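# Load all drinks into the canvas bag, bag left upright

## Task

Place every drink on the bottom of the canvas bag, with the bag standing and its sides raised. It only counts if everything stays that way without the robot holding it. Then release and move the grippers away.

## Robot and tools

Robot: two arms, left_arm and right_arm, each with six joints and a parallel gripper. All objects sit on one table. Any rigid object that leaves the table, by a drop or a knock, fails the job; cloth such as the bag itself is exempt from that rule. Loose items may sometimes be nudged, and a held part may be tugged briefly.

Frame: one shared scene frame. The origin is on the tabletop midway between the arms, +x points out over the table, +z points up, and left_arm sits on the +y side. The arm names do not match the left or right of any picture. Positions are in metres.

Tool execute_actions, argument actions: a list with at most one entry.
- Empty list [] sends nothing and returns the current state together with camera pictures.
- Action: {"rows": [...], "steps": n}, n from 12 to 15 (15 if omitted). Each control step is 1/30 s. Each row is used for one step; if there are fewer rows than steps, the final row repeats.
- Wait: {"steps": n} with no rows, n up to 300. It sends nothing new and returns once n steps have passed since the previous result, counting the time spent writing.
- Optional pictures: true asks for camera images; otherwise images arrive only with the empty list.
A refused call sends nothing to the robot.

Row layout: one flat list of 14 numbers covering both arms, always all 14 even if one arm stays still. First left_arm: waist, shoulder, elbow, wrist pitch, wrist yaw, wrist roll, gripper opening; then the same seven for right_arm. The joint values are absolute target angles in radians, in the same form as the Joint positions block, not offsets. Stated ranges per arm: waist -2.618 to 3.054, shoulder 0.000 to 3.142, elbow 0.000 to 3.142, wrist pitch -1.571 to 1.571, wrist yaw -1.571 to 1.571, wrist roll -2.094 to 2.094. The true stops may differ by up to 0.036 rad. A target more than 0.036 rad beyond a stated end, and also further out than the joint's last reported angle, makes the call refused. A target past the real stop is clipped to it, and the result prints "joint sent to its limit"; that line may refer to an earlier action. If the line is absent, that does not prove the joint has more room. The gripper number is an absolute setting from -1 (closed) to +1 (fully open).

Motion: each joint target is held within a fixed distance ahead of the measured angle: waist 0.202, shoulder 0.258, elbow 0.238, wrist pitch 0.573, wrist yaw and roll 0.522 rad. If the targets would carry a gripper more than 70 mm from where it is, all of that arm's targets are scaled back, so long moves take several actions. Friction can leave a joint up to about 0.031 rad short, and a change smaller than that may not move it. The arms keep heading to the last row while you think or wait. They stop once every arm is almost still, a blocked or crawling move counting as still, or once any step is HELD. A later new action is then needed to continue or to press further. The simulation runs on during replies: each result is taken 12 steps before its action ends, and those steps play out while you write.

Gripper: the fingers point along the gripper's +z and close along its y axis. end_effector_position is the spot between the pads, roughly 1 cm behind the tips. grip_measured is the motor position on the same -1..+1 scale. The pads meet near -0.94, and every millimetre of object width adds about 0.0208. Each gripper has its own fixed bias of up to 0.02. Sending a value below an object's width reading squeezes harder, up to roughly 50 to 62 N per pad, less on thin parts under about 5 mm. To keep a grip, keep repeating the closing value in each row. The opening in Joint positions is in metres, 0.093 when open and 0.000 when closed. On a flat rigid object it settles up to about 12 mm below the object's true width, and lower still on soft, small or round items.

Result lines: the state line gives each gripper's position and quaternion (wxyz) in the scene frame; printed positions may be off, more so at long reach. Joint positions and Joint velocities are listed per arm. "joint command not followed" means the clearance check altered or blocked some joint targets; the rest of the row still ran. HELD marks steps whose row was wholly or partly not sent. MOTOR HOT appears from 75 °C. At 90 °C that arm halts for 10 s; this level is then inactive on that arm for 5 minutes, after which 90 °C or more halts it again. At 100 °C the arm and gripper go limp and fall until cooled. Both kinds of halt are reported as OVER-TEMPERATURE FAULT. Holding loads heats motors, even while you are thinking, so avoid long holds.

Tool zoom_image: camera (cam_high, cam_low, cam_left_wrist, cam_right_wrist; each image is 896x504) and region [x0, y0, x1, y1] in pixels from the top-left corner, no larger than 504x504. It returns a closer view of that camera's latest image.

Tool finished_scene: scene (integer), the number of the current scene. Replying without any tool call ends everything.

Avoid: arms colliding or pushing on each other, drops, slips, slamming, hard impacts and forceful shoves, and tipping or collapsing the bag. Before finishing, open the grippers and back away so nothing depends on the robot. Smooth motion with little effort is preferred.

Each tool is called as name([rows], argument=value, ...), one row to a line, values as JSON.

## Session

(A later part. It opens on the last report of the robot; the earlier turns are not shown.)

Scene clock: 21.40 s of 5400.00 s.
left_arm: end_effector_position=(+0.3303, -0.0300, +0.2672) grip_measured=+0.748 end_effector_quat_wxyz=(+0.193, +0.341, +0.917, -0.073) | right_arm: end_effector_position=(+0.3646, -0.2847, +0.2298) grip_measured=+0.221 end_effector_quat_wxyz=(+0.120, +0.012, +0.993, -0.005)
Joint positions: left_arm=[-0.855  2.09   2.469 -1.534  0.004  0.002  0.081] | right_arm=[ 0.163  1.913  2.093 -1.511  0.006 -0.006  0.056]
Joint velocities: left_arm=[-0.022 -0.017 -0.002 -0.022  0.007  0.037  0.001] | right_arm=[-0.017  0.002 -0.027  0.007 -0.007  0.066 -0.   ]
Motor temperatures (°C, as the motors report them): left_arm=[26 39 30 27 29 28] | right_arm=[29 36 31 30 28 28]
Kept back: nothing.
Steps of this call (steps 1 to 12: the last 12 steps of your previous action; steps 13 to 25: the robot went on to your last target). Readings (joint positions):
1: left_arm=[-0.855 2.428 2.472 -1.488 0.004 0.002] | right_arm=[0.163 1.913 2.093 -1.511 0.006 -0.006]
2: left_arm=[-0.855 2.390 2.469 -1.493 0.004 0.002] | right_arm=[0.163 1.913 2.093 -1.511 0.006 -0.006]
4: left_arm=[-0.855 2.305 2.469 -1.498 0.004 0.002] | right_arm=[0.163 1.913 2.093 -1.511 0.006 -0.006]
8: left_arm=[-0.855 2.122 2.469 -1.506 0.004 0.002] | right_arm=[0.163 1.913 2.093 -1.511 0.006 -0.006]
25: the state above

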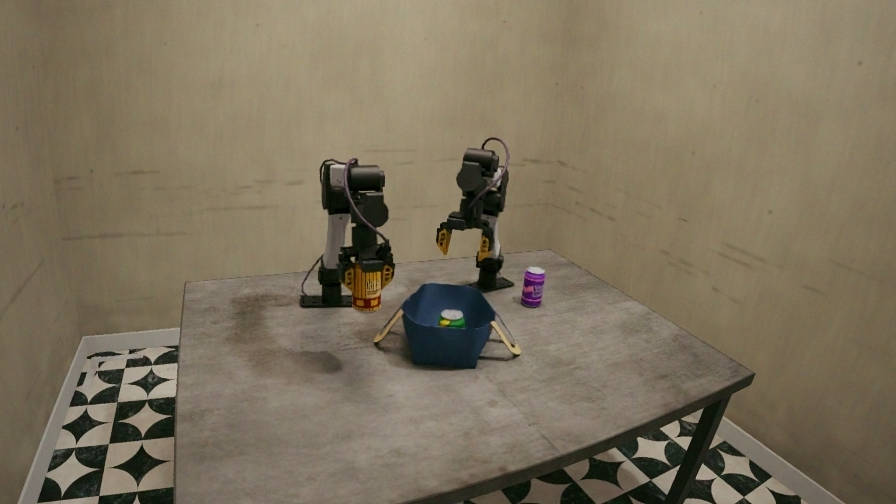

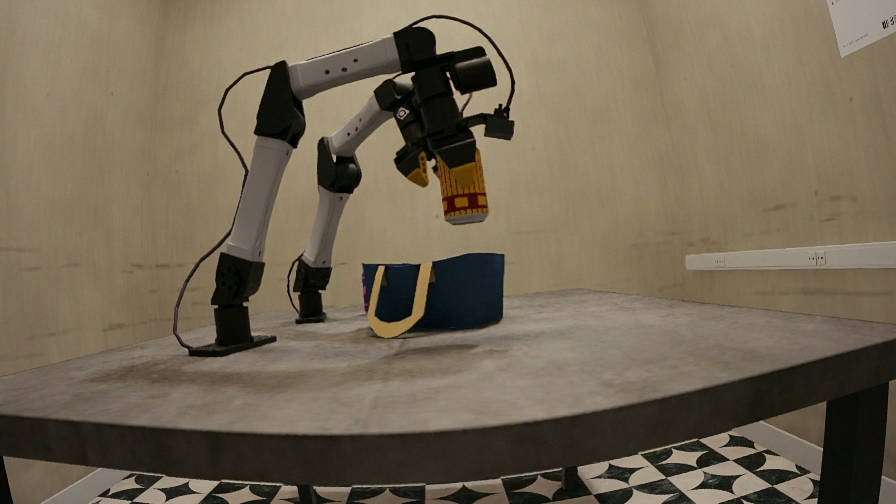

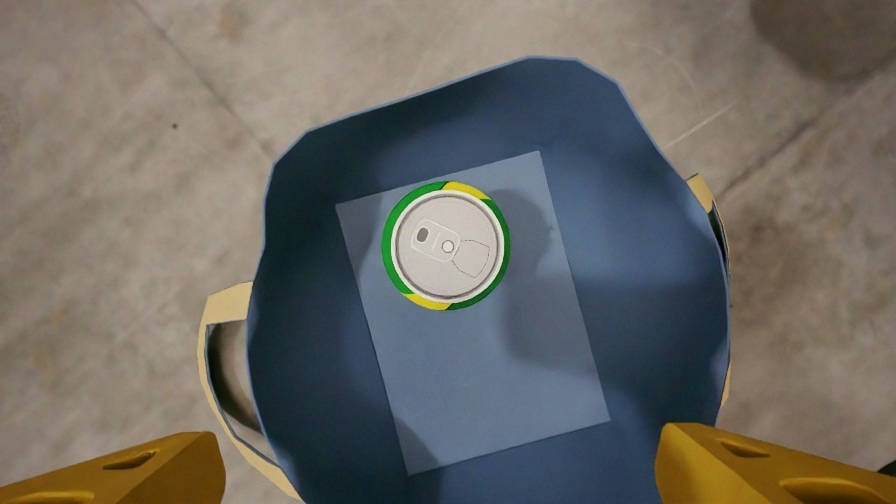

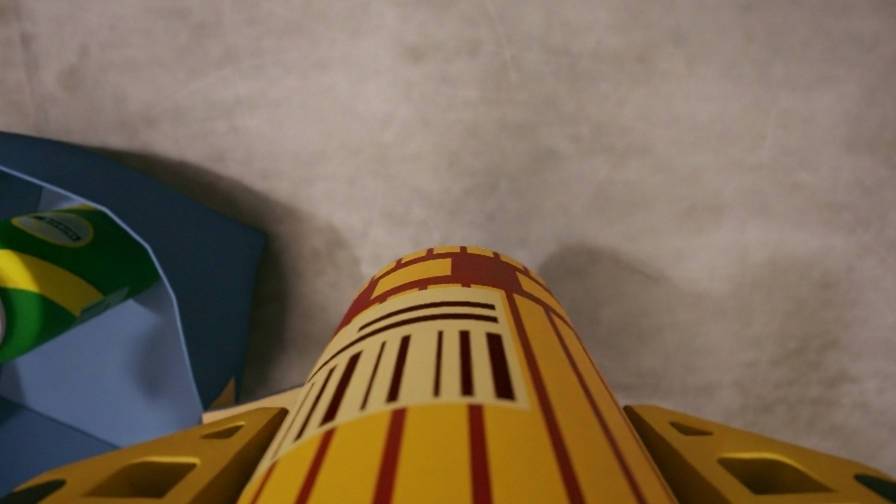

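execute_actions([
  {"rows":[[0.0,1.5,1.55,-1.4,0,0,1,0.17,1.9,2.2,-1.55,0,0,0.17]],"steps":15},
])

execute_actions([
  {"steps":15},
])

execute_actions([
  {"rows":[[0.0,1.5,1.3,-1.2,0,0,1,0.83,2.12,2.42,-1.57,0,0,0.17]],"steps":15},
])

execute_actions([
  {"steps":30},
], pictures=true)

Scene clock: 22.57 s of 5400.00 s.
left_arm: end_effector_position=(+0.3371, +0.0035, +0.2684) grip_measured=+0.977 end_effector_quat_wxyz=(+0.195, +0.309, +0.928, -0.072) | right_arm: end_effector_position=(+0.3649, -0.2847, +0.2379) grip_measured=+0.221 end_effector_quat_wxyz=(+0.124, +0.012, +0.992, -0.005)
Joint positions: left_arm=[-0.782  1.987  2.31  -1.475  0.016  0.002  0.092] | right_arm=[ 0.163  1.922  2.138 -1.538  0.006 -0.006  0.056]
Joint velocities: left_arm=[ 1.214 -1.311 -1.722  0.3    0.022  0.022  0.014] | right_arm=[-0.012 -0.012  0.388 -0.11   0.022  0.051 -0.   ]
Motor temperatures (°C, as the motors report them): left_arm=[26 39 30 27 29 28] | right_arm=[29 36 32 30 28 28]
Steps of this call (steps 1 to 30: the robot went on to your last target; steps 31 to 32: nothing new was sent; steps 33 to 35: the first 3 steps of this action). Readings (joint positions):
33: left_arm=[-0.843 2.068 2.434 -1.512 0.009 0.002] | right_arm=[0.163 1.915 2.104 -1.519 0.006 -0.006]
34: left_arm=[-0.820 2.030 2.369 -1.487 0.015 0.002] | right_arm=[0.163 1.921 2.124 -1.533 0.006 -0.006]
35: the state above

Scene clock: 23.07 s of 5400.00 s.
left_arm: end_effector_position=(+0.2797, +0.3122, +0.2161) grip_measured=+0.985 end_effector_quat_wxyz=(+0.113, -0.074, +0.991, +0.013) | right_arm: end_effector_position=(+0.3629, -0.2846, +0.2456) grip_measured=+0.221 end_effector_quat_wxyz=(+0.129, +0.012, +0.992, -0.005)
Joint positions: left_arm=[ 0.004  1.501  1.564 -1.405 -0.009  0.002  0.092] | right_arm=[ 0.163  1.92   2.169 -1.561  0.006 -0.006  0.056]
Joint velocities: left_arm=[ 0.115  0.173 -0.227  0.007  0.007 -0.007 -0.001] | right_arm=[-0.002  0.022  0.017 -0.007 -0.007 -0.081  0.001]
Motor temperatures (°C, as the motors report them): left_arm=[26 39 30 27 29 28] | right_arm=[29 36 32 30 28 28]
Kept back: nothing.
Steps of this call (steps 1 to 12: the last 12 steps of your previous action; steps 13 to 15: the robot went on to your last target). Readings (joint positions):
1: left_arm=[-0.736 1.939 2.252 -1.462 0.016 0.002] | right_arm=[0.163 1.922 2.151 -1.542 0.006 -0.006]
2: left_arm=[-0.685 1.888 2.194 -1.450 0.015 0.002] | right_arm=[0.163 1.921 2.161 -1.544 0.006 -0.006]
4: left_arm=[-0.575 1.776 2.079 -1.429 0.013 0.002] | right_arm=[0.163 1.920 2.168 -1.546 0.006 -0.006]
8: left_arm=[-0.325 1.547 1.831 -1.400 0.007 0.002] | right_arm=[0.163 1.920 2.169 -1.556 0.006 -0.006]
15: the state above

Scene clock: 23.17 s of 5400.00 s.
left_arm: end_effector_position=(+0.2747, +0.3116, +0.1781) grip_measured=+0.985 end_effector_quat_wxyz=(+0.096, -0.074, +0.993, +0.012) | right_arm: end_effector_position=(+0.3902, -0.2613, +0.2480) grip_measured=+0.221 end_effector_quat_wxyz=(+0.149, -0.019, +0.989, -0.016)
Joint positions: left_arm=[ 0.004  1.482  1.4   -1.295 -0.009  0.002  0.092] | right_arm=[ 0.232  2.015  2.305 -1.563  0.037 -0.005  0.056]
Joint velocities: left_arm=[ 0.007  0.09  -1.585  0.476 -0.022 -0.051 -0.001] | right_arm=[ 1.101  1.053  1.175  0.286  0.139  0.007 -0.   ]
Motor temperatures (°C, as the motors report them): left_arm=[26 39 30 27 29 28] | right_arm=[29 36 32 30 28 28]
Steps of this call (steps 1 to 3: the first 3 steps of this action). Readings (joint positions):
1: left_arm=[0.004 1.498 1.525 -1.369 -0.009 0.002] | right_arm=[0.175 1.939 2.195 -1.570 0.014 -0.006]
2: left_arm=[0.004 1.484 1.458 -1.318 -0.009 0.002] | right_arm=[0.198 1.977 2.256 -1.569 0.031 -0.005]
3: the state above

Scene clock: 24.17 s of 5400.00 s.
left_arm: end_effector_position=(+0.2756, +0.3116, +0.1470) grip_measured=+0.985 end_effector_quat_wxyz=(+0.078, -0.074, +0.994, +0.010) | right_arm: end_effector_position=(+0.3273, -0.0080, +0.2131) grip_measured=+0.221 end_effector_quat_wxyz=(+0.111, -0.312, +0.943, +0.037)
Joint positions: left_arm=[ 0.004  1.507  1.305 -1.211 -0.008  0.002  0.092] | right_arm=[ 0.825  2.152  2.384 -1.569 -0.002 -0.005  0.056]
Joint velocities: left_arm=[-0.007  0.002 -0.012 -0.095 -0.007  0.022  0.   ] | right_arm=[-0.017 -0.002 -0.012 -0.051 -0.037 -0.051 -0.001]
Motor temperatures (°C, as the motors report them): left_arm=[26 39 30 27 29 28] | right_arm=[29 36 32 30 28 28]
Kept back: nothing.
Steps of this call (steps 1 to 12: the last 12 steps of your previous action; steps 13 to 30: the robot went on to your last target). Readings (joint positions):
1: left_arm=[0.004 1.490 1.354 -1.284 -0.008 0.002] | right_arm=[0.273 2.047 2.336 -1.555 0.038 -0.005]
2: left_arm=[0.004 1.498 1.326 -1.279 -0.008 0.002] | right_arm=[0.319 2.074 2.354 -1.549 0.038 -0.005]
4: left_arm=[0.004 1.507 1.305 -1.266 -0.008 0.002] | right_arm=[0.418 2.117 2.365 -1.546 0.035 -0.005]
8: left_arm=[0.004 1.507 1.305 -1.233 -0.008 0.002] | right_arm=[0.629 2.161 2.365 -1.547 0.026 -0.005]
30: the state above

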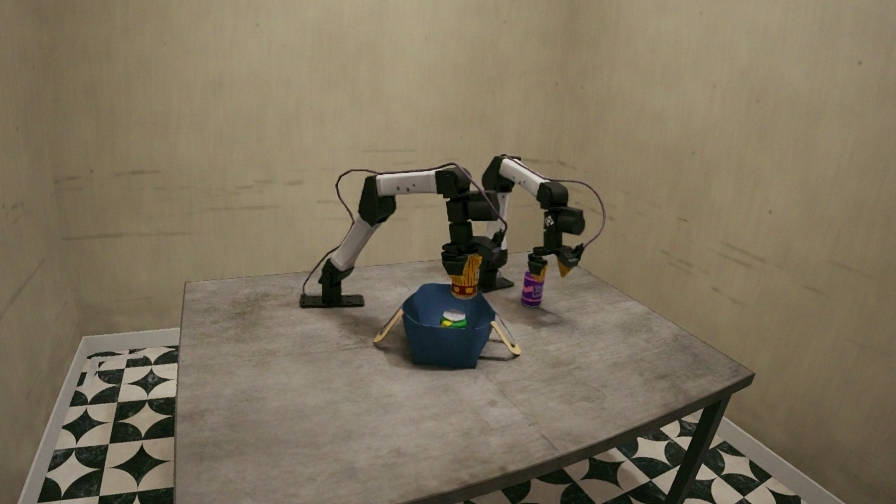

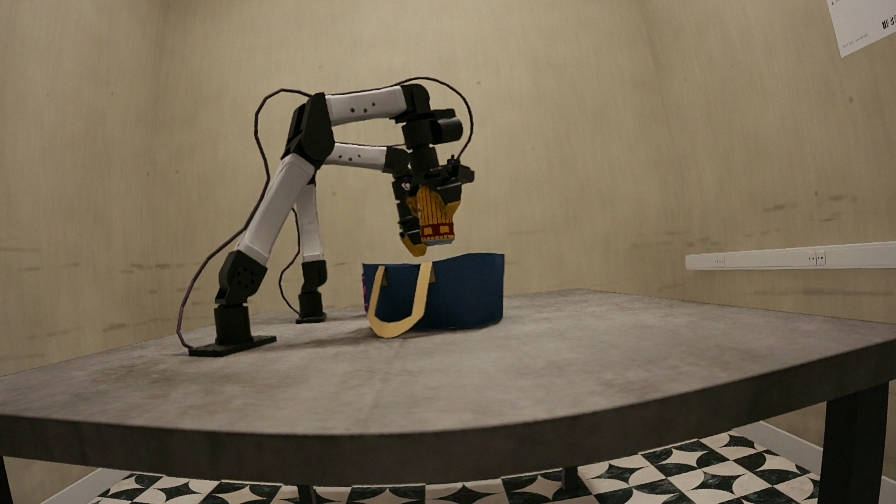

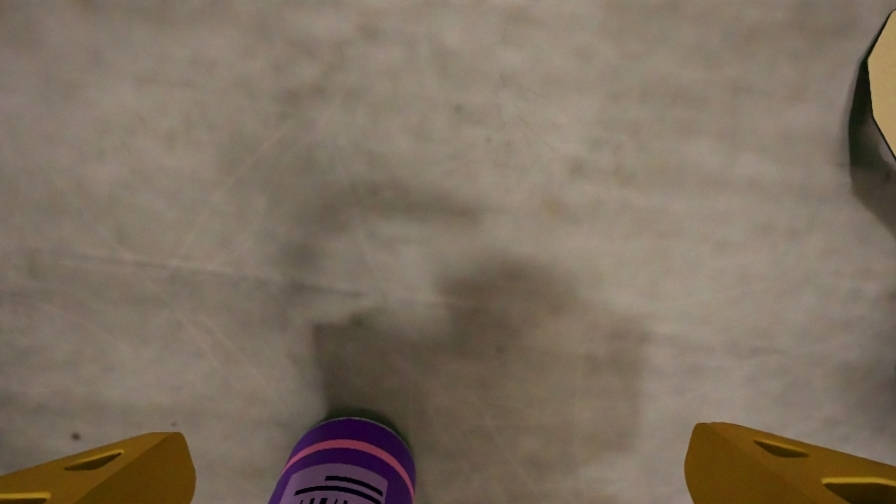

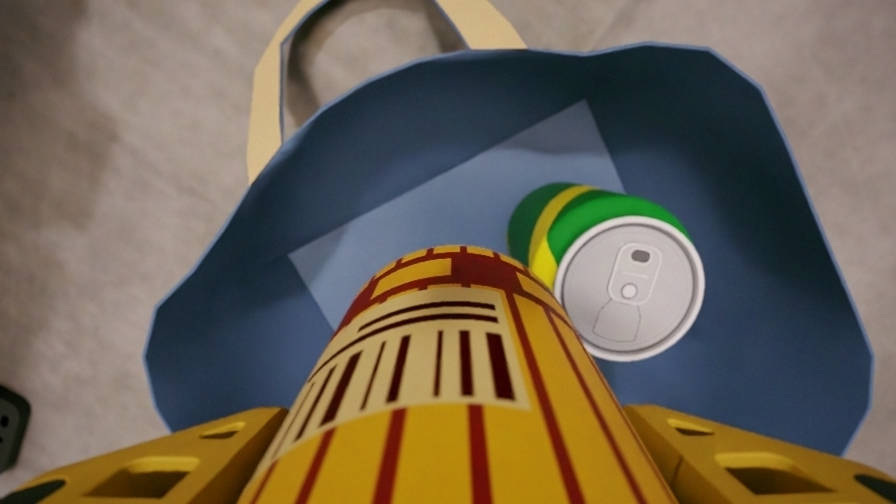

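execute_actions([
  {"rows":[[0.12,1.36,1.1,-1.2,0,0,1,0.94,2.32,2.42,-1.5,0,0,0.17]],"steps":15},
])

execute_actions([
  {"steps":25},
], pictures=true)

Scene clock: 24.80 s of 5400.00 s.
left_arm: end_effector_position=(+0.2470, +0.3262, +0.1326) grip_measured=+0.985 end_effector_quat_wxyz=(+0.074, -0.111, +0.991, +0.008) | right_arm: end_effector_position=(+0.3288, +0.0092, +0.1951) grip_measured=+0.221 end_effector_quat_wxyz=(+0.102, -0.327, +0.939, +0.028)
Joint positions: left_arm=[ 0.08   1.417  1.169 -1.173  0.001  0.002  0.092] | right_arm=[ 0.86   2.211  2.408 -1.556  0.014 -0.005  0.056]
Joint velocities: left_arm=[ 0.926 -0.882 -1.189 -0.549 -0.081 -0.007  0.001] | right_arm=[0.54  0.862 0.085 0.315 0.037 0.066 0.   ]
Motor temperatures (°C, as the motors report them): left_arm=[26 39 30 27 29 28] | right_arm=[29 36 32 30 28 28]
Steps of this call (steps 1 to 15: the robot went on to your last target; step 16: nothing new was sent; steps 17 to 19: the first 3 steps of this action). Readings (joint positions):
17: left_arm=[0.017 1.489 1.275 -1.186 -0.002 0.002] | right_arm=[0.832 2.164 2.388 -1.569 0.002 -0.005]
18: left_arm=[0.046 1.452 1.217 -1.162 0.002 0.002] | right_arm=[0.843 2.184 2.402 -1.565 0.011 -0.005]
19: the state above

Scene clock: 25.63 s of 5400.00 s.
left_arm: end_effector_position=(+0.2227, +0.3313, +0.1267) grip_measured=+0.985 end_effector_quat_wxyz=(+0.050, -0.131, +0.990, +0.009) | right_arm: end_effector_position=(+0.3131, +0.0524, +0.1354) grip_measured=+0.221 end_effector_quat_wxyz=(+0.052, -0.369, +0.928, +0.023)
Joint positions: left_arm=[ 0.119  1.374  1.116 -1.21  -0.004  0.002  0.092] | right_arm=[ 0.945  2.348  2.408 -1.518 -0.005 -0.005  0.056]
Joint velocities: left_arm=[-0.017 -0.017 -0.002  0.037  0.022 -0.037  0.001] | right_arm=[ 0.002 -0.012  0.017  0.125  0.007  0.007  0.001]
Motor temperatures (°C, as the motors report them): left_arm=[26 39 30 27 29 28] | right_arm=[29 37 32 30 28 28]
Kept back: nothing.
Steps of this call (steps 1 to 12: the last 12 steps of your previous action; steps 13 to 25: the robot went on to your last target). Readings (joint positions):
1: left_arm=[0.104 1.394 1.138 -1.191 -0.002 0.002] | right_arm=[0.880 2.242 2.408 -1.544 0.015 -0.005]
2: left_arm=[0.116 1.381 1.123 -1.205 -0.004 0.002] | right_arm=[0.901 2.275 2.408 -1.534 0.014 -0.005]
4: left_arm=[0.119 1.374 1.116 -1.212 -0.004 0.002] | right_arm=[0.936 2.336 2.408 -1.522 0.006 -0.005]
8: left_arm=[0.119 1.374 1.116 -1.210 -0.004 0.002] | right_arm=[0.959 2.380 2.408 -1.519 -0.005 -0.005]
25: the state above

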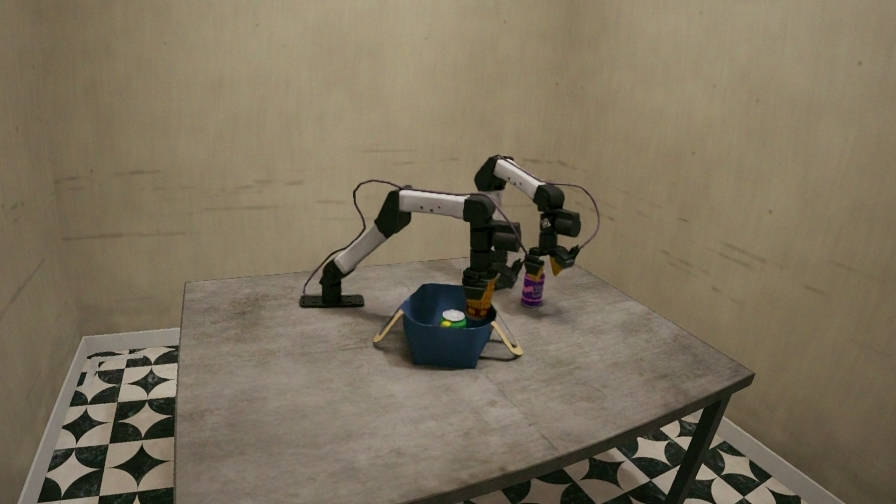

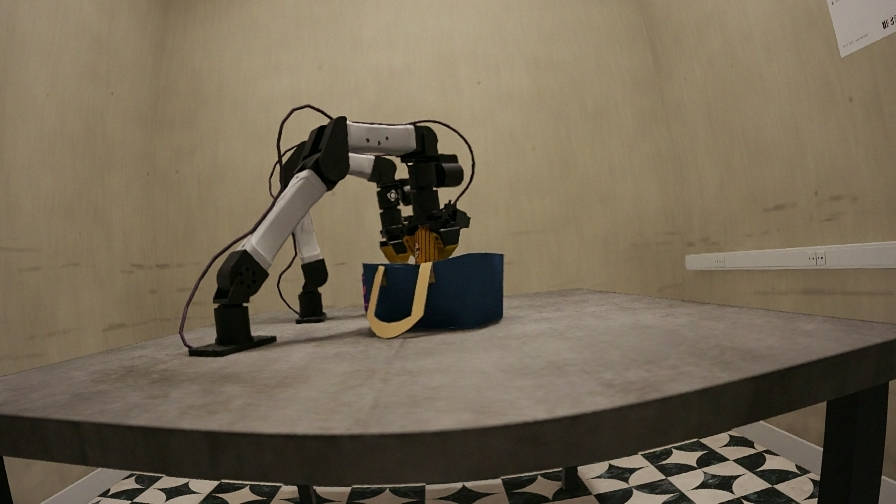

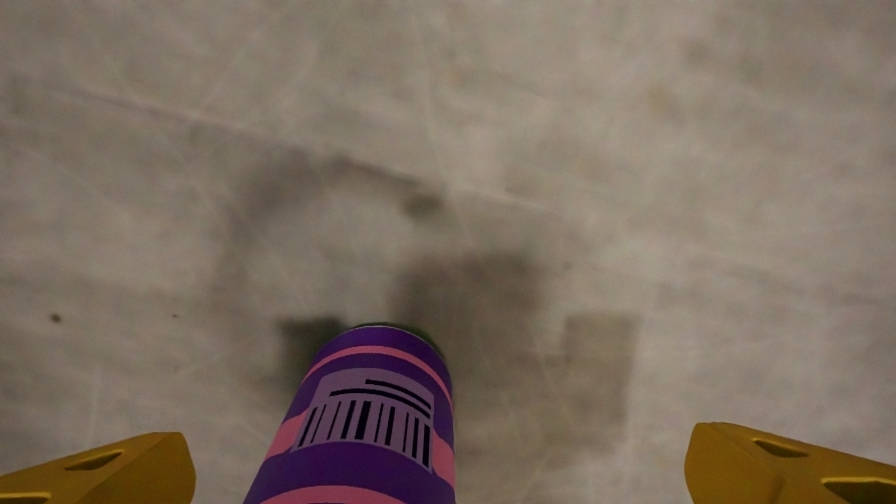

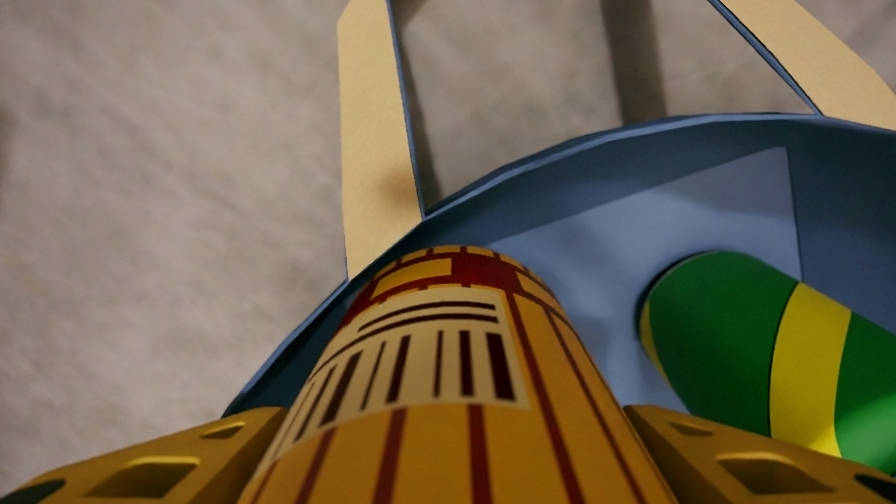

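execute_actions([
  {"rows":[[0.18,1.47,1.05,-1.0,0,0,1,0.9,2.42,2.3,-1.42,0,0,0.17]],"steps":15},
])

execute_actions([
  {"steps":25},
], pictures=true)

Scene clock: 26.13 s of 5400.00 s.
left_arm: end_effector_position=(+0.2337, +0.3437, +0.1134) grip_measured=+0.985 end_effector_quat_wxyz=(+0.062, -0.149, +0.987, +0.009) | right_arm: end_effector_position=(+0.3178, +0.0494, +0.1151) grip_measured=+0.221 end_effector_quat_wxyz=(+0.039, -0.364, +0.930, +0.019)
Joint positions: left_arm=[ 0.157  1.411  1.09  -1.126  0.     0.002  0.092] | right_arm=[ 0.933  2.365  2.357 -1.475 -0.007 -0.005  0.056]
Joint velocities: left_arm=[ 0.422  0.647 -0.266  0.842 -0.037  0.007 -0.   ] | right_arm=[-0.222  0.442 -0.515  0.315  0.022  0.051  0.   ]
Motor temperatures (°C, as the motors report them): left_arm=[26 39 30 27 29 28] | right_arm=[29 37 32 30 28 28]
Steps of this call (steps 1 to 12: the robot went on to your last target; steps 13 to 15: the first 3 steps of this action). Readings (joint positions):
13: left_arm=[0.126 1.379 1.110 -1.194 -0.001 0.002] | right_arm=[0.943 2.352 2.394 -1.507 -0.006 -0.005]
14: left_arm=[0.141 1.391 1.100 -1.158 0.000 0.002] | right_arm=[0.939 2.353 2.375 -1.490 -0.007 -0.005]
15: the state above

Scene clock: 26.97 s of 5400.00 s.
left_arm: end_effector_position=(+0.2511, +0.3542, +0.0963) grip_measured=+0.985 end_effector_quat_wxyz=(+0.078, -0.158, +0.984, +0.013) | right_arm: end_effector_position=(+0.3271, +0.0361, +0.0706) grip_measured=+0.221 end_effector_quat_wxyz=(+0.002, -0.348, +0.937, +0.005)
Joint positions: left_arm=[ 0.174  1.465  1.064 -1.012  0.     0.002  0.092] | right_arm=[ 0.899  2.434  2.305 -1.435 -0.007 -0.005  0.056]
Joint velocities: left_arm=[-0.037 -0.007  0.002 -0.037 -0.051  0.007  0.   ] | right_arm=[ 0.017  0.007  0.002  0.037  0.022 -0.037  0.001]
Motor temperatures (°C, as the motors report them): left_arm=[26 39 30 27 29 28] | right_arm=[29 37 32 30 28 28]
Kept back: nothing.
Steps of this call (steps 1 to 12: the last 12 steps of your previous action; steps 13 to 25: the robot went on to your last target). Readings (joint positions):
1: left_arm=[0.167 1.431 1.082 -1.099 0.000 0.002] | right_arm=[0.926 2.382 2.341 -1.465 -0.007 -0.005]
2: left_arm=[0.173 1.448 1.074 -1.079 0.000 0.002] | right_arm=[0.918 2.401 2.328 -1.458 -0.007 -0.005]
4: left_arm=[0.174 1.464 1.065 -1.054 0.000 0.002] | right_arm=[0.905 2.437 2.308 -1.448 -0.004 -0.005]
8: left_arm=[0.174 1.465 1.064 -1.028 0.000 0.002] | right_arm=[0.899 2.433 2.305 -1.435 -0.011 -0.005]
25: the state above

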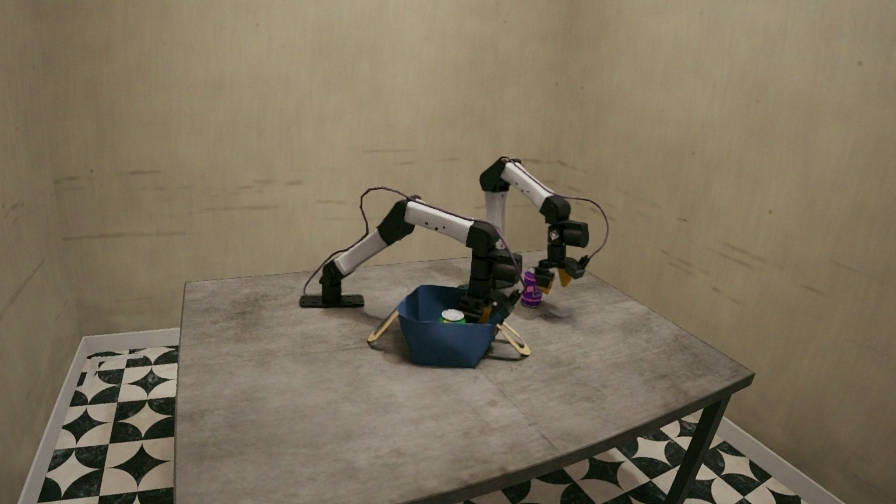

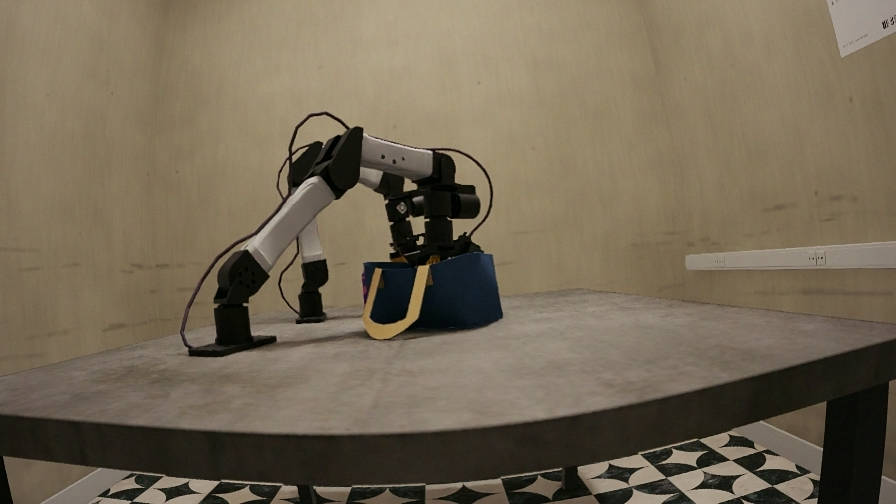

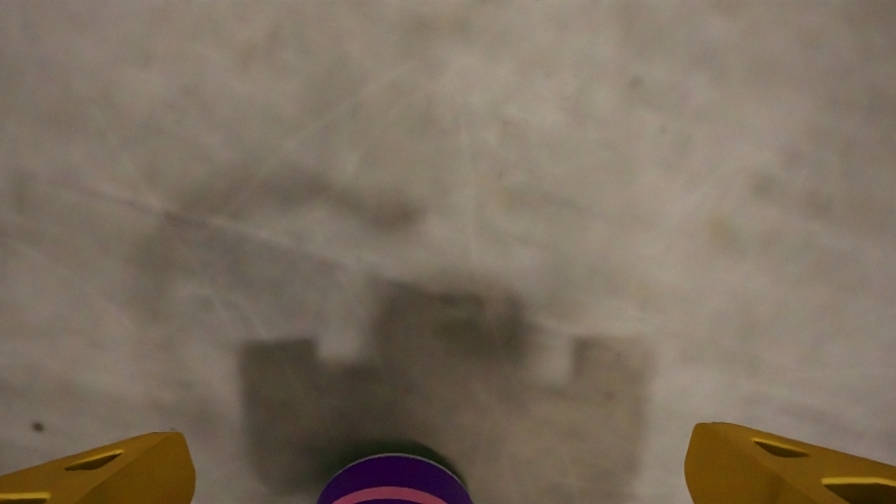

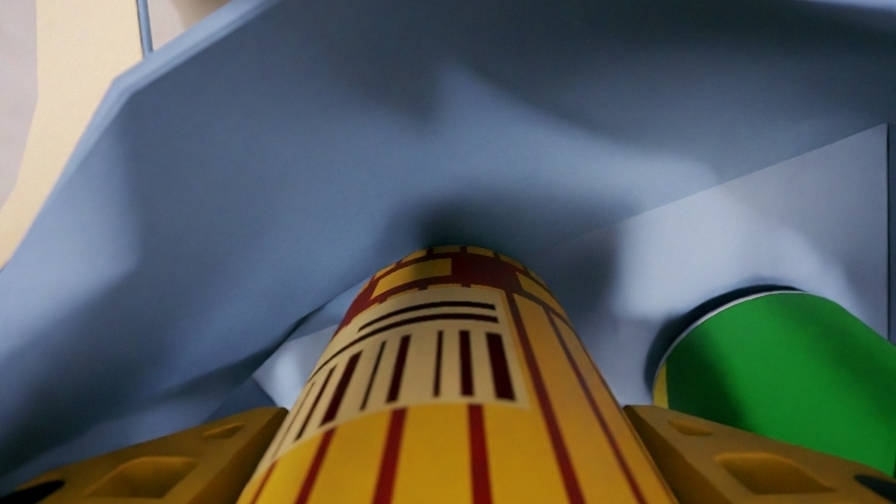

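execute_actions([
  {"rows":[[0.22,1.3,0.85,-1.0,0,0,1,0.9,2.37,2.2,-1.4,0,0,0.17]],"steps":15},
])

execute_actions([
  {"steps":25},
], pictures=true)

Scene clock: 27.43 s of 5400.00 s.
left_arm: end_effector_position=(+0.2230, +0.3519, +0.0837) grip_measured=+0.985 end_effector_quat_wxyz=(+0.081, -0.171, +0.982, +0.013) | right_arm: end_effector_position=(+0.3217, +0.0314, +0.0667) grip_measured=+0.221 end_effector_quat_wxyz=(-0.004, -0.348, +0.937, +0.002)
Joint positions: left_arm=[ 0.202  1.36   0.925 -0.971  0.002  0.002  0.092] | right_arm=[ 0.899  2.406  2.238 -1.409 -0.007 -0.005  0.056]
Joint velocities: left_arm=[ 0.32  -1.092 -1.292 -0.608 -0.007 -0.007 -0.001] | right_arm=[ 0.002 -0.193 -0.462  0.007 -0.051 -0.022  0.   ]
Motor temperatures (°C, as the motors report them): left_arm=[26 38 30 27 29 28] | right_arm=[29 37 32 30 28 28]
Steps of this call (steps 1 to 11: the robot went on to your last target; steps 12 to 14: the first 3 steps of this action). Readings (joint positions):
12: left_arm=[0.179 1.445 1.034 -0.984 0.002 0.002] | right_arm=[0.899 2.427 2.287 -1.424 -0.007 -0.005]
13: left_arm=[0.189 1.402 0.975 -0.959 0.002 0.002] | right_arm=[0.899 2.414 2.258 -1.410 -0.007 -0.005]
14: the state above

Scene clock: 28.27 s of 5400.00 s.
left_arm: end_effector_position=(+0.1977, +0.3457, +0.0755) grip_measured=+0.985 end_effector_quat_wxyz=(+0.054, -0.178, +0.983, +0.009) | right_arm: end_effector_position=(+0.3190, +0.0291, +0.0652) grip_measured=+0.221 end_effector_quat_wxyz=(-0.008, -0.348, +0.937, +0.001)
Joint positions: left_arm=[ 0.214  1.313  0.864 -1.011  0.002  0.002  0.092] | right_arm=[ 0.899  2.396  2.215 -1.404 -0.007 -0.005  0.056]
Joint velocities: left_arm=[-0.007 -0.012 -0.012 -0.007  0.081 -0.051  0.001] | right_arm=[ 0.002  0.007 -0.002 -0.007 -0.022 -0.066 -0.001]
Motor temperatures (°C, as the motors report them): left_arm=[26 38 30 27 29 28] | right_arm=[29 38 32 29 28 28]
Kept back: nothing.
Steps of this call (steps 1 to 12: the last 12 steps of your previous action; steps 13 to 25: the robot went on to your last target). Readings (joint positions):
1: left_arm=[0.210 1.331 0.891 -0.991 0.002 0.002] | right_arm=[0.899 2.401 2.226 -1.410 -0.007 -0.005]
2: left_arm=[0.213 1.317 0.873 -1.006 0.002 0.002] | right_arm=[0.899 2.400 2.220 -1.411 -0.007 -0.005]
4: left_arm=[0.214 1.313 0.864 -1.015 0.002 0.002] | right_arm=[0.899 2.396 2.220 -1.406 -0.007 -0.005]
8: left_arm=[0.214 1.313 0.864 -1.013 0.002 0.002] | right_arm=[0.899 2.396 2.215 -1.405 -0.007 -0.005]
25: the state above

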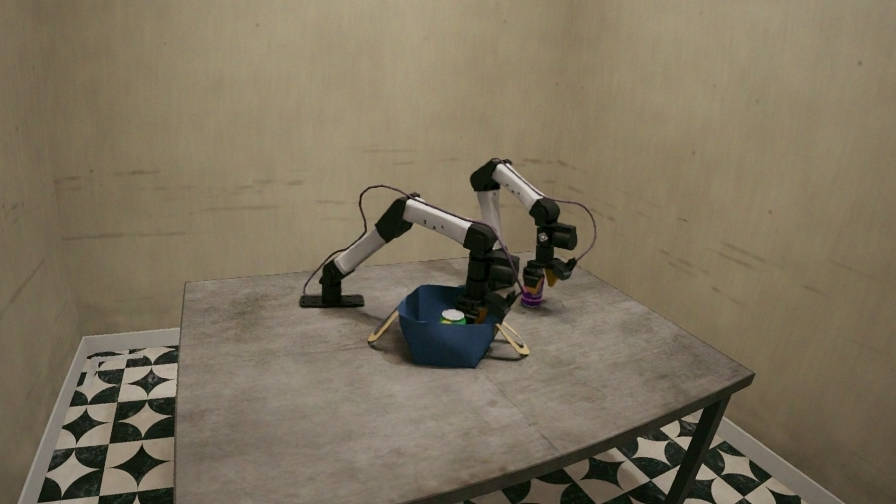

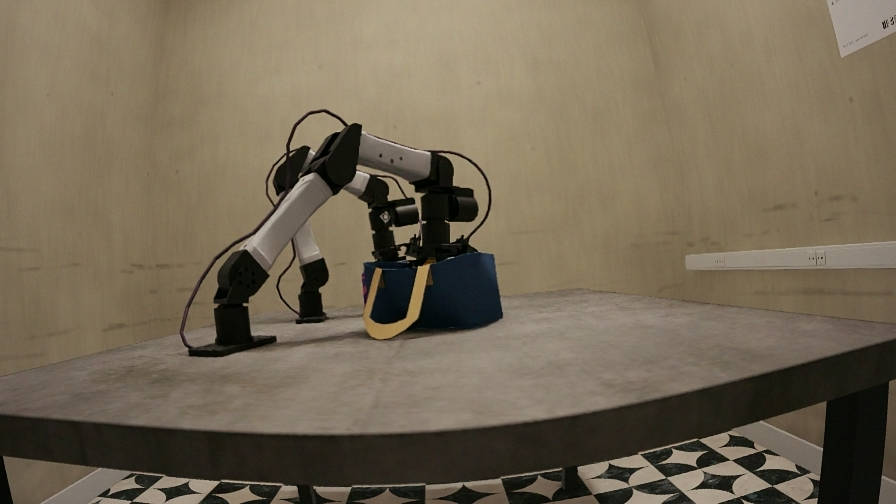

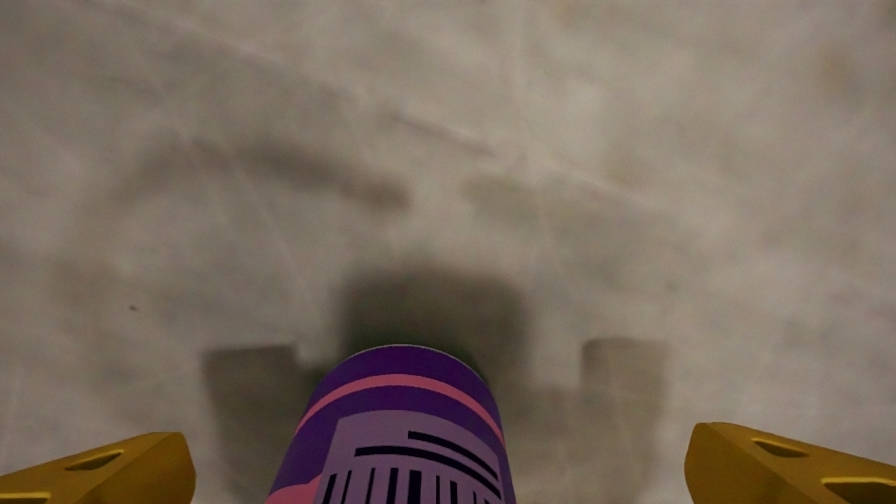

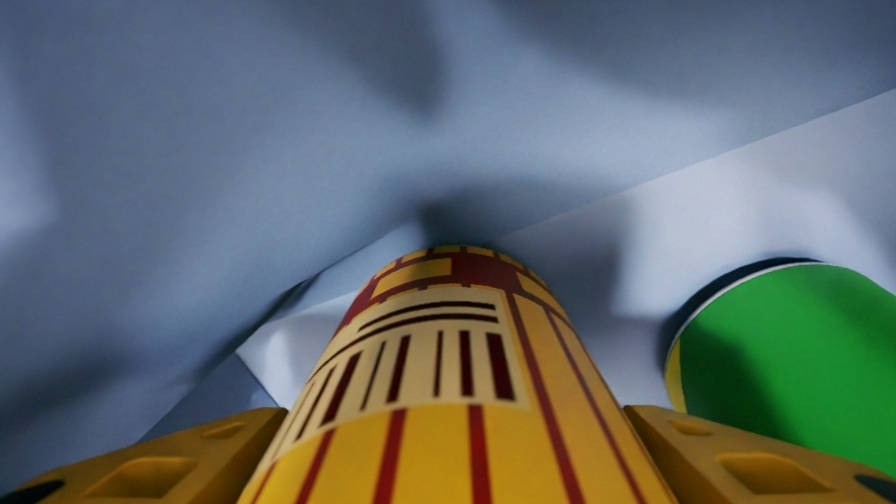

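Release right; left back 2.5 cm and a bit left.

execute_actions([
  {"rows":[[0.26,1.22,0.74,-1.0,0,0,1,0.9,2.39,2.2,-1.4,0,0,0.7]],"steps":15},
])

execute_actions([
  {"steps":20},
])

execute_actions([
  {"rows":[[0.26,1.22,0.74,-1.0,0,0,1,0.9,1.95,2.2,-1.55,0,0,0.7]],"steps":15},
])

execute_actions([
  {"steps":25},
], pictures=true)

Scene clock: 29.00 s of 5400.00 s.
left_arm: end_effector_position=(+0.1830, +0.3463, +0.0672) grip_measured=+0.985 end_effector_quat_wxyz=(+0.057, -0.191, +0.980, +0.010) | right_arm: end_effector_position=(+0.3188, +0.0294, +0.0652) grip_measured=+0.679 end_effector_quat_wxyz=(-0.008, -0.348, +0.937, +0.001)
Joint positions: left_arm=[ 0.242  1.258  0.791 -0.988  0.004  0.002  0.092] | right_arm=[ 0.899  2.396  2.215 -1.404 -0.008 -0.004  0.078]
Joint velocities: left_arm=[ 0.256 -0.53  -0.701 -0.227 -0.022  0.022  0.   ] | right_arm=[-0.007 -0.007 -0.007 -0.007  0.051  0.007  0.04 ]
Motor temperatures (°C, as the motors report them): left_arm=[26 38 30 27 29 28] | right_arm=[29 38 32 29 28 28]
Steps of this call (steps 1 to 15: the robot went on to your last target; steps 16 to 19: nothing new was sent; steps 20 to 22: the first 3 steps of this action). Readings (joint positions):
20: left_arm=[0.219 1.303 0.849 -0.998 0.004 0.002] | right_arm=[0.899 2.396 2.215 -1.404 -0.007 -0.005]
21: left_arm=[0.231 1.279 0.818 -0.984 0.004 0.002] | right_arm=[0.899 2.396 2.215 -1.404 -0.008 -0.004]
22: the state above

Scene clock: 29.67 s of 5400.00 s.
left_arm: end_effector_position=(+0.1694, +0.3430, +0.0610) grip_measured=+0.985 end_effector_quat_wxyz=(+0.041, -0.197, +0.980, +0.007) | right_arm: end_effector_position=(+0.3188, +0.0293, +0.0652) grip_measured=+0.698 end_effector_quat_wxyz=(-0.008, -0.348, +0.938, +0.001)
Joint positions: left_arm=[ 0.253  1.238  0.756 -1.006  0.004  0.002  0.092] | right_arm=[ 0.899  2.396  2.215 -1.404 -0.007 -0.003  0.079]
Joint velocities: left_arm=[-0.007 -0.002  0.007 -0.095 -0.022 -0.081  0.   ] | right_arm=[-0.012  0.007  0.017  0.037 -0.051 -0.051 -0.001]
Motor temperatures (°C, as the motors report them): left_arm=[26 38 30 27 29 28] | right_arm=[29 38 32 29 28 28]
Kept back: nothing.
Steps of this call (steps 1 to 12: the last 12 steps of your previous action; steps 13 to 20: the robot went on to your last target). Readings (joint positions):
1: left_arm=[0.249 1.245 0.772 -0.996 0.004 0.002] | right_arm=[0.899 2.396 2.215 -1.404 -0.008 -0.003]
2: left_arm=[0.252 1.239 0.762 -1.003 0.004 0.002] | right_arm=[0.899 2.396 2.215 -1.404 -0.007 -0.003]
4: left_arm=[0.253 1.238 0.756 -1.006 0.004 0.002] | right_arm=[0.899 2.396 2.215 -1.404 -0.007 -0.003]
8: left_arm=[0.253 1.238 0.756 -1.006 0.004 0.002] | right_arm=[0.899 2.396 2.215 -1.404 -0.007 -0.003]
20: the state above

Scene clock: 29.77 s of 5400.00 s.
left_arm: end_effector_position=(+0.1694, +0.3430, +0.0610) grip_measured=+0.985 end_effector_quat_wxyz=(+0.041, -0.197, +0.980, +0.007) | right_arm: end_effector_position=(+0.3116, +0.0236, +0.0877) grip_measured=+0.698 end_effector_quat_wxyz=(-0.002, -0.348, +0.938, +0.004)
Joint positions: left_arm=[ 0.253  1.238  0.756 -1.006  0.004  0.002  0.092] | right_arm=[ 0.899  2.335  2.197 -1.435 -0.009 -0.003  0.079]
Joint velocities: left_arm=[-0.002 -0.022  0.002  0.037 -0.066  0.037  0.001] | right_arm=[ 0.012 -0.935 -0.037 -0.374  0.037 -0.022 -0.001]
Motor temperatures (°C, as the motors report them): left_arm=[26 38 30 27 29 28] | right_arm=[29 38 32 29 28 28]
Steps of this call (steps 1 to 3: the first 3 steps of this action). Readings (joint positions):
1: left_arm=[0.253 1.238 0.756 -1.006 0.004 0.002] | right_arm=[0.899 2.384 2.212 -1.407 -0.007 -0.003]
2: left_arm=[0.253 1.238 0.756 -1.006 0.004 0.002] | right_arm=[0.899 2.364 2.202 -1.420 -0.007 -0.003]
3: the state above

Scene clock: 30.60 s of 5400.00 s.
left_arm: end_effector_position=(+0.1694, +0.3430, +0.0610) grip_measured=+0.985 end_effector_quat_wxyz=(+0.041, -0.197, +0.980, +0.007) | right_arm: end_effector_position=(+0.2770, -0.0063, +0.2474) grip_measured=+0.698 end_effector_quat_wxyz=(+0.133, -0.345, +0.928, +0.053)
Joint positions: left_arm=[ 0.253  1.238  0.756 -1.006  0.004  0.002  0.092] | right_arm=[ 0.899  1.947  2.207 -1.542 -0.008 -0.003  0.079]
Joint velocities: left_arm=[ 0.002  0.002 -0.007  0.081 -0.051 -0.037  0.   ] | right_arm=[ 0.002  0.007 -0.022  0.037 -0.007 -0.022  0.001]
Motor temperatures (°C, as the motors report them): left_arm=[26 38 30 27 29 28] | right_arm=[29 38 32 29 28 28]
Kept back: nothing.
Steps of this call (steps 1 to 12: the last 12 steps of your previous action; steps 13 to 25: the robot went on to your last target). Readings (joint positions):
1: left_arm=[0.253 1.238 0.756 -1.006 0.004 0.002] | right_arm=[0.899 2.299 2.197 -1.448 -0.009 -0.003]
2: left_arm=[0.253 1.238 0.756 -1.006 0.004 0.002] | right_arm=[0.899 2.257 2.197 -1.457 -0.009 -0.003]
4: left_arm=[0.253 1.238 0.756 -1.006 0.004 0.002] | right_arm=[0.899 2.162 2.197 -1.470 -0.009 -0.003]
8: left_arm=[0.253 1.238 0.756 -1.006 0.004 0.002] | right_arm=[0.899 1.969 2.197 -1.499 -0.009 -0.003]
25: the state above

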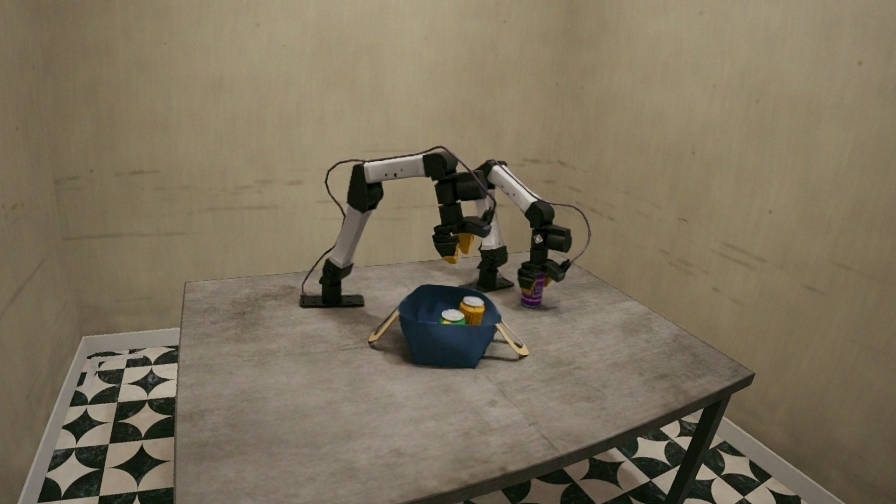

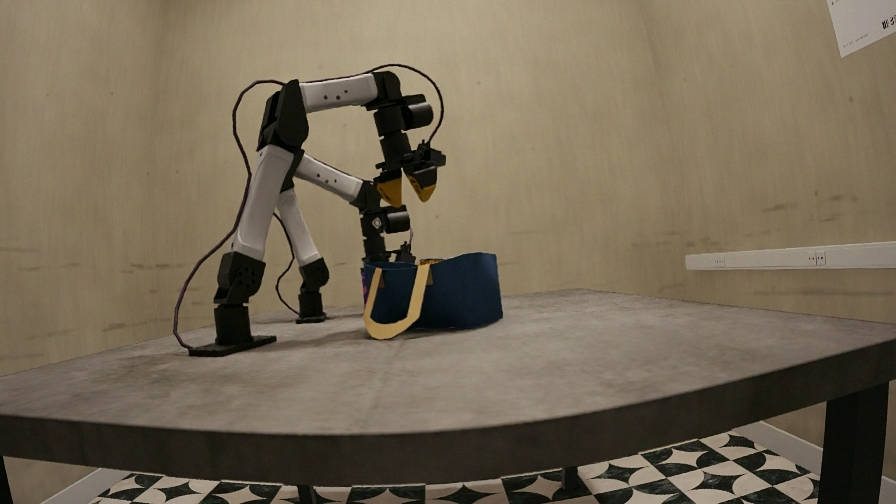

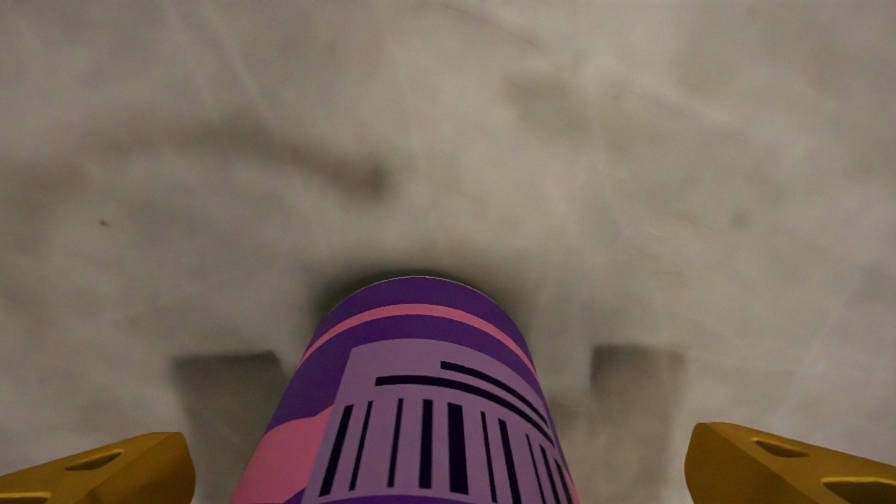

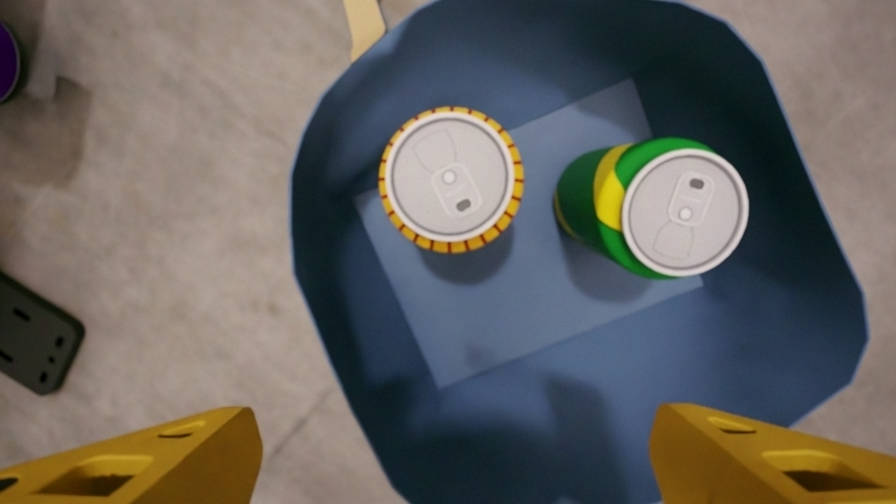

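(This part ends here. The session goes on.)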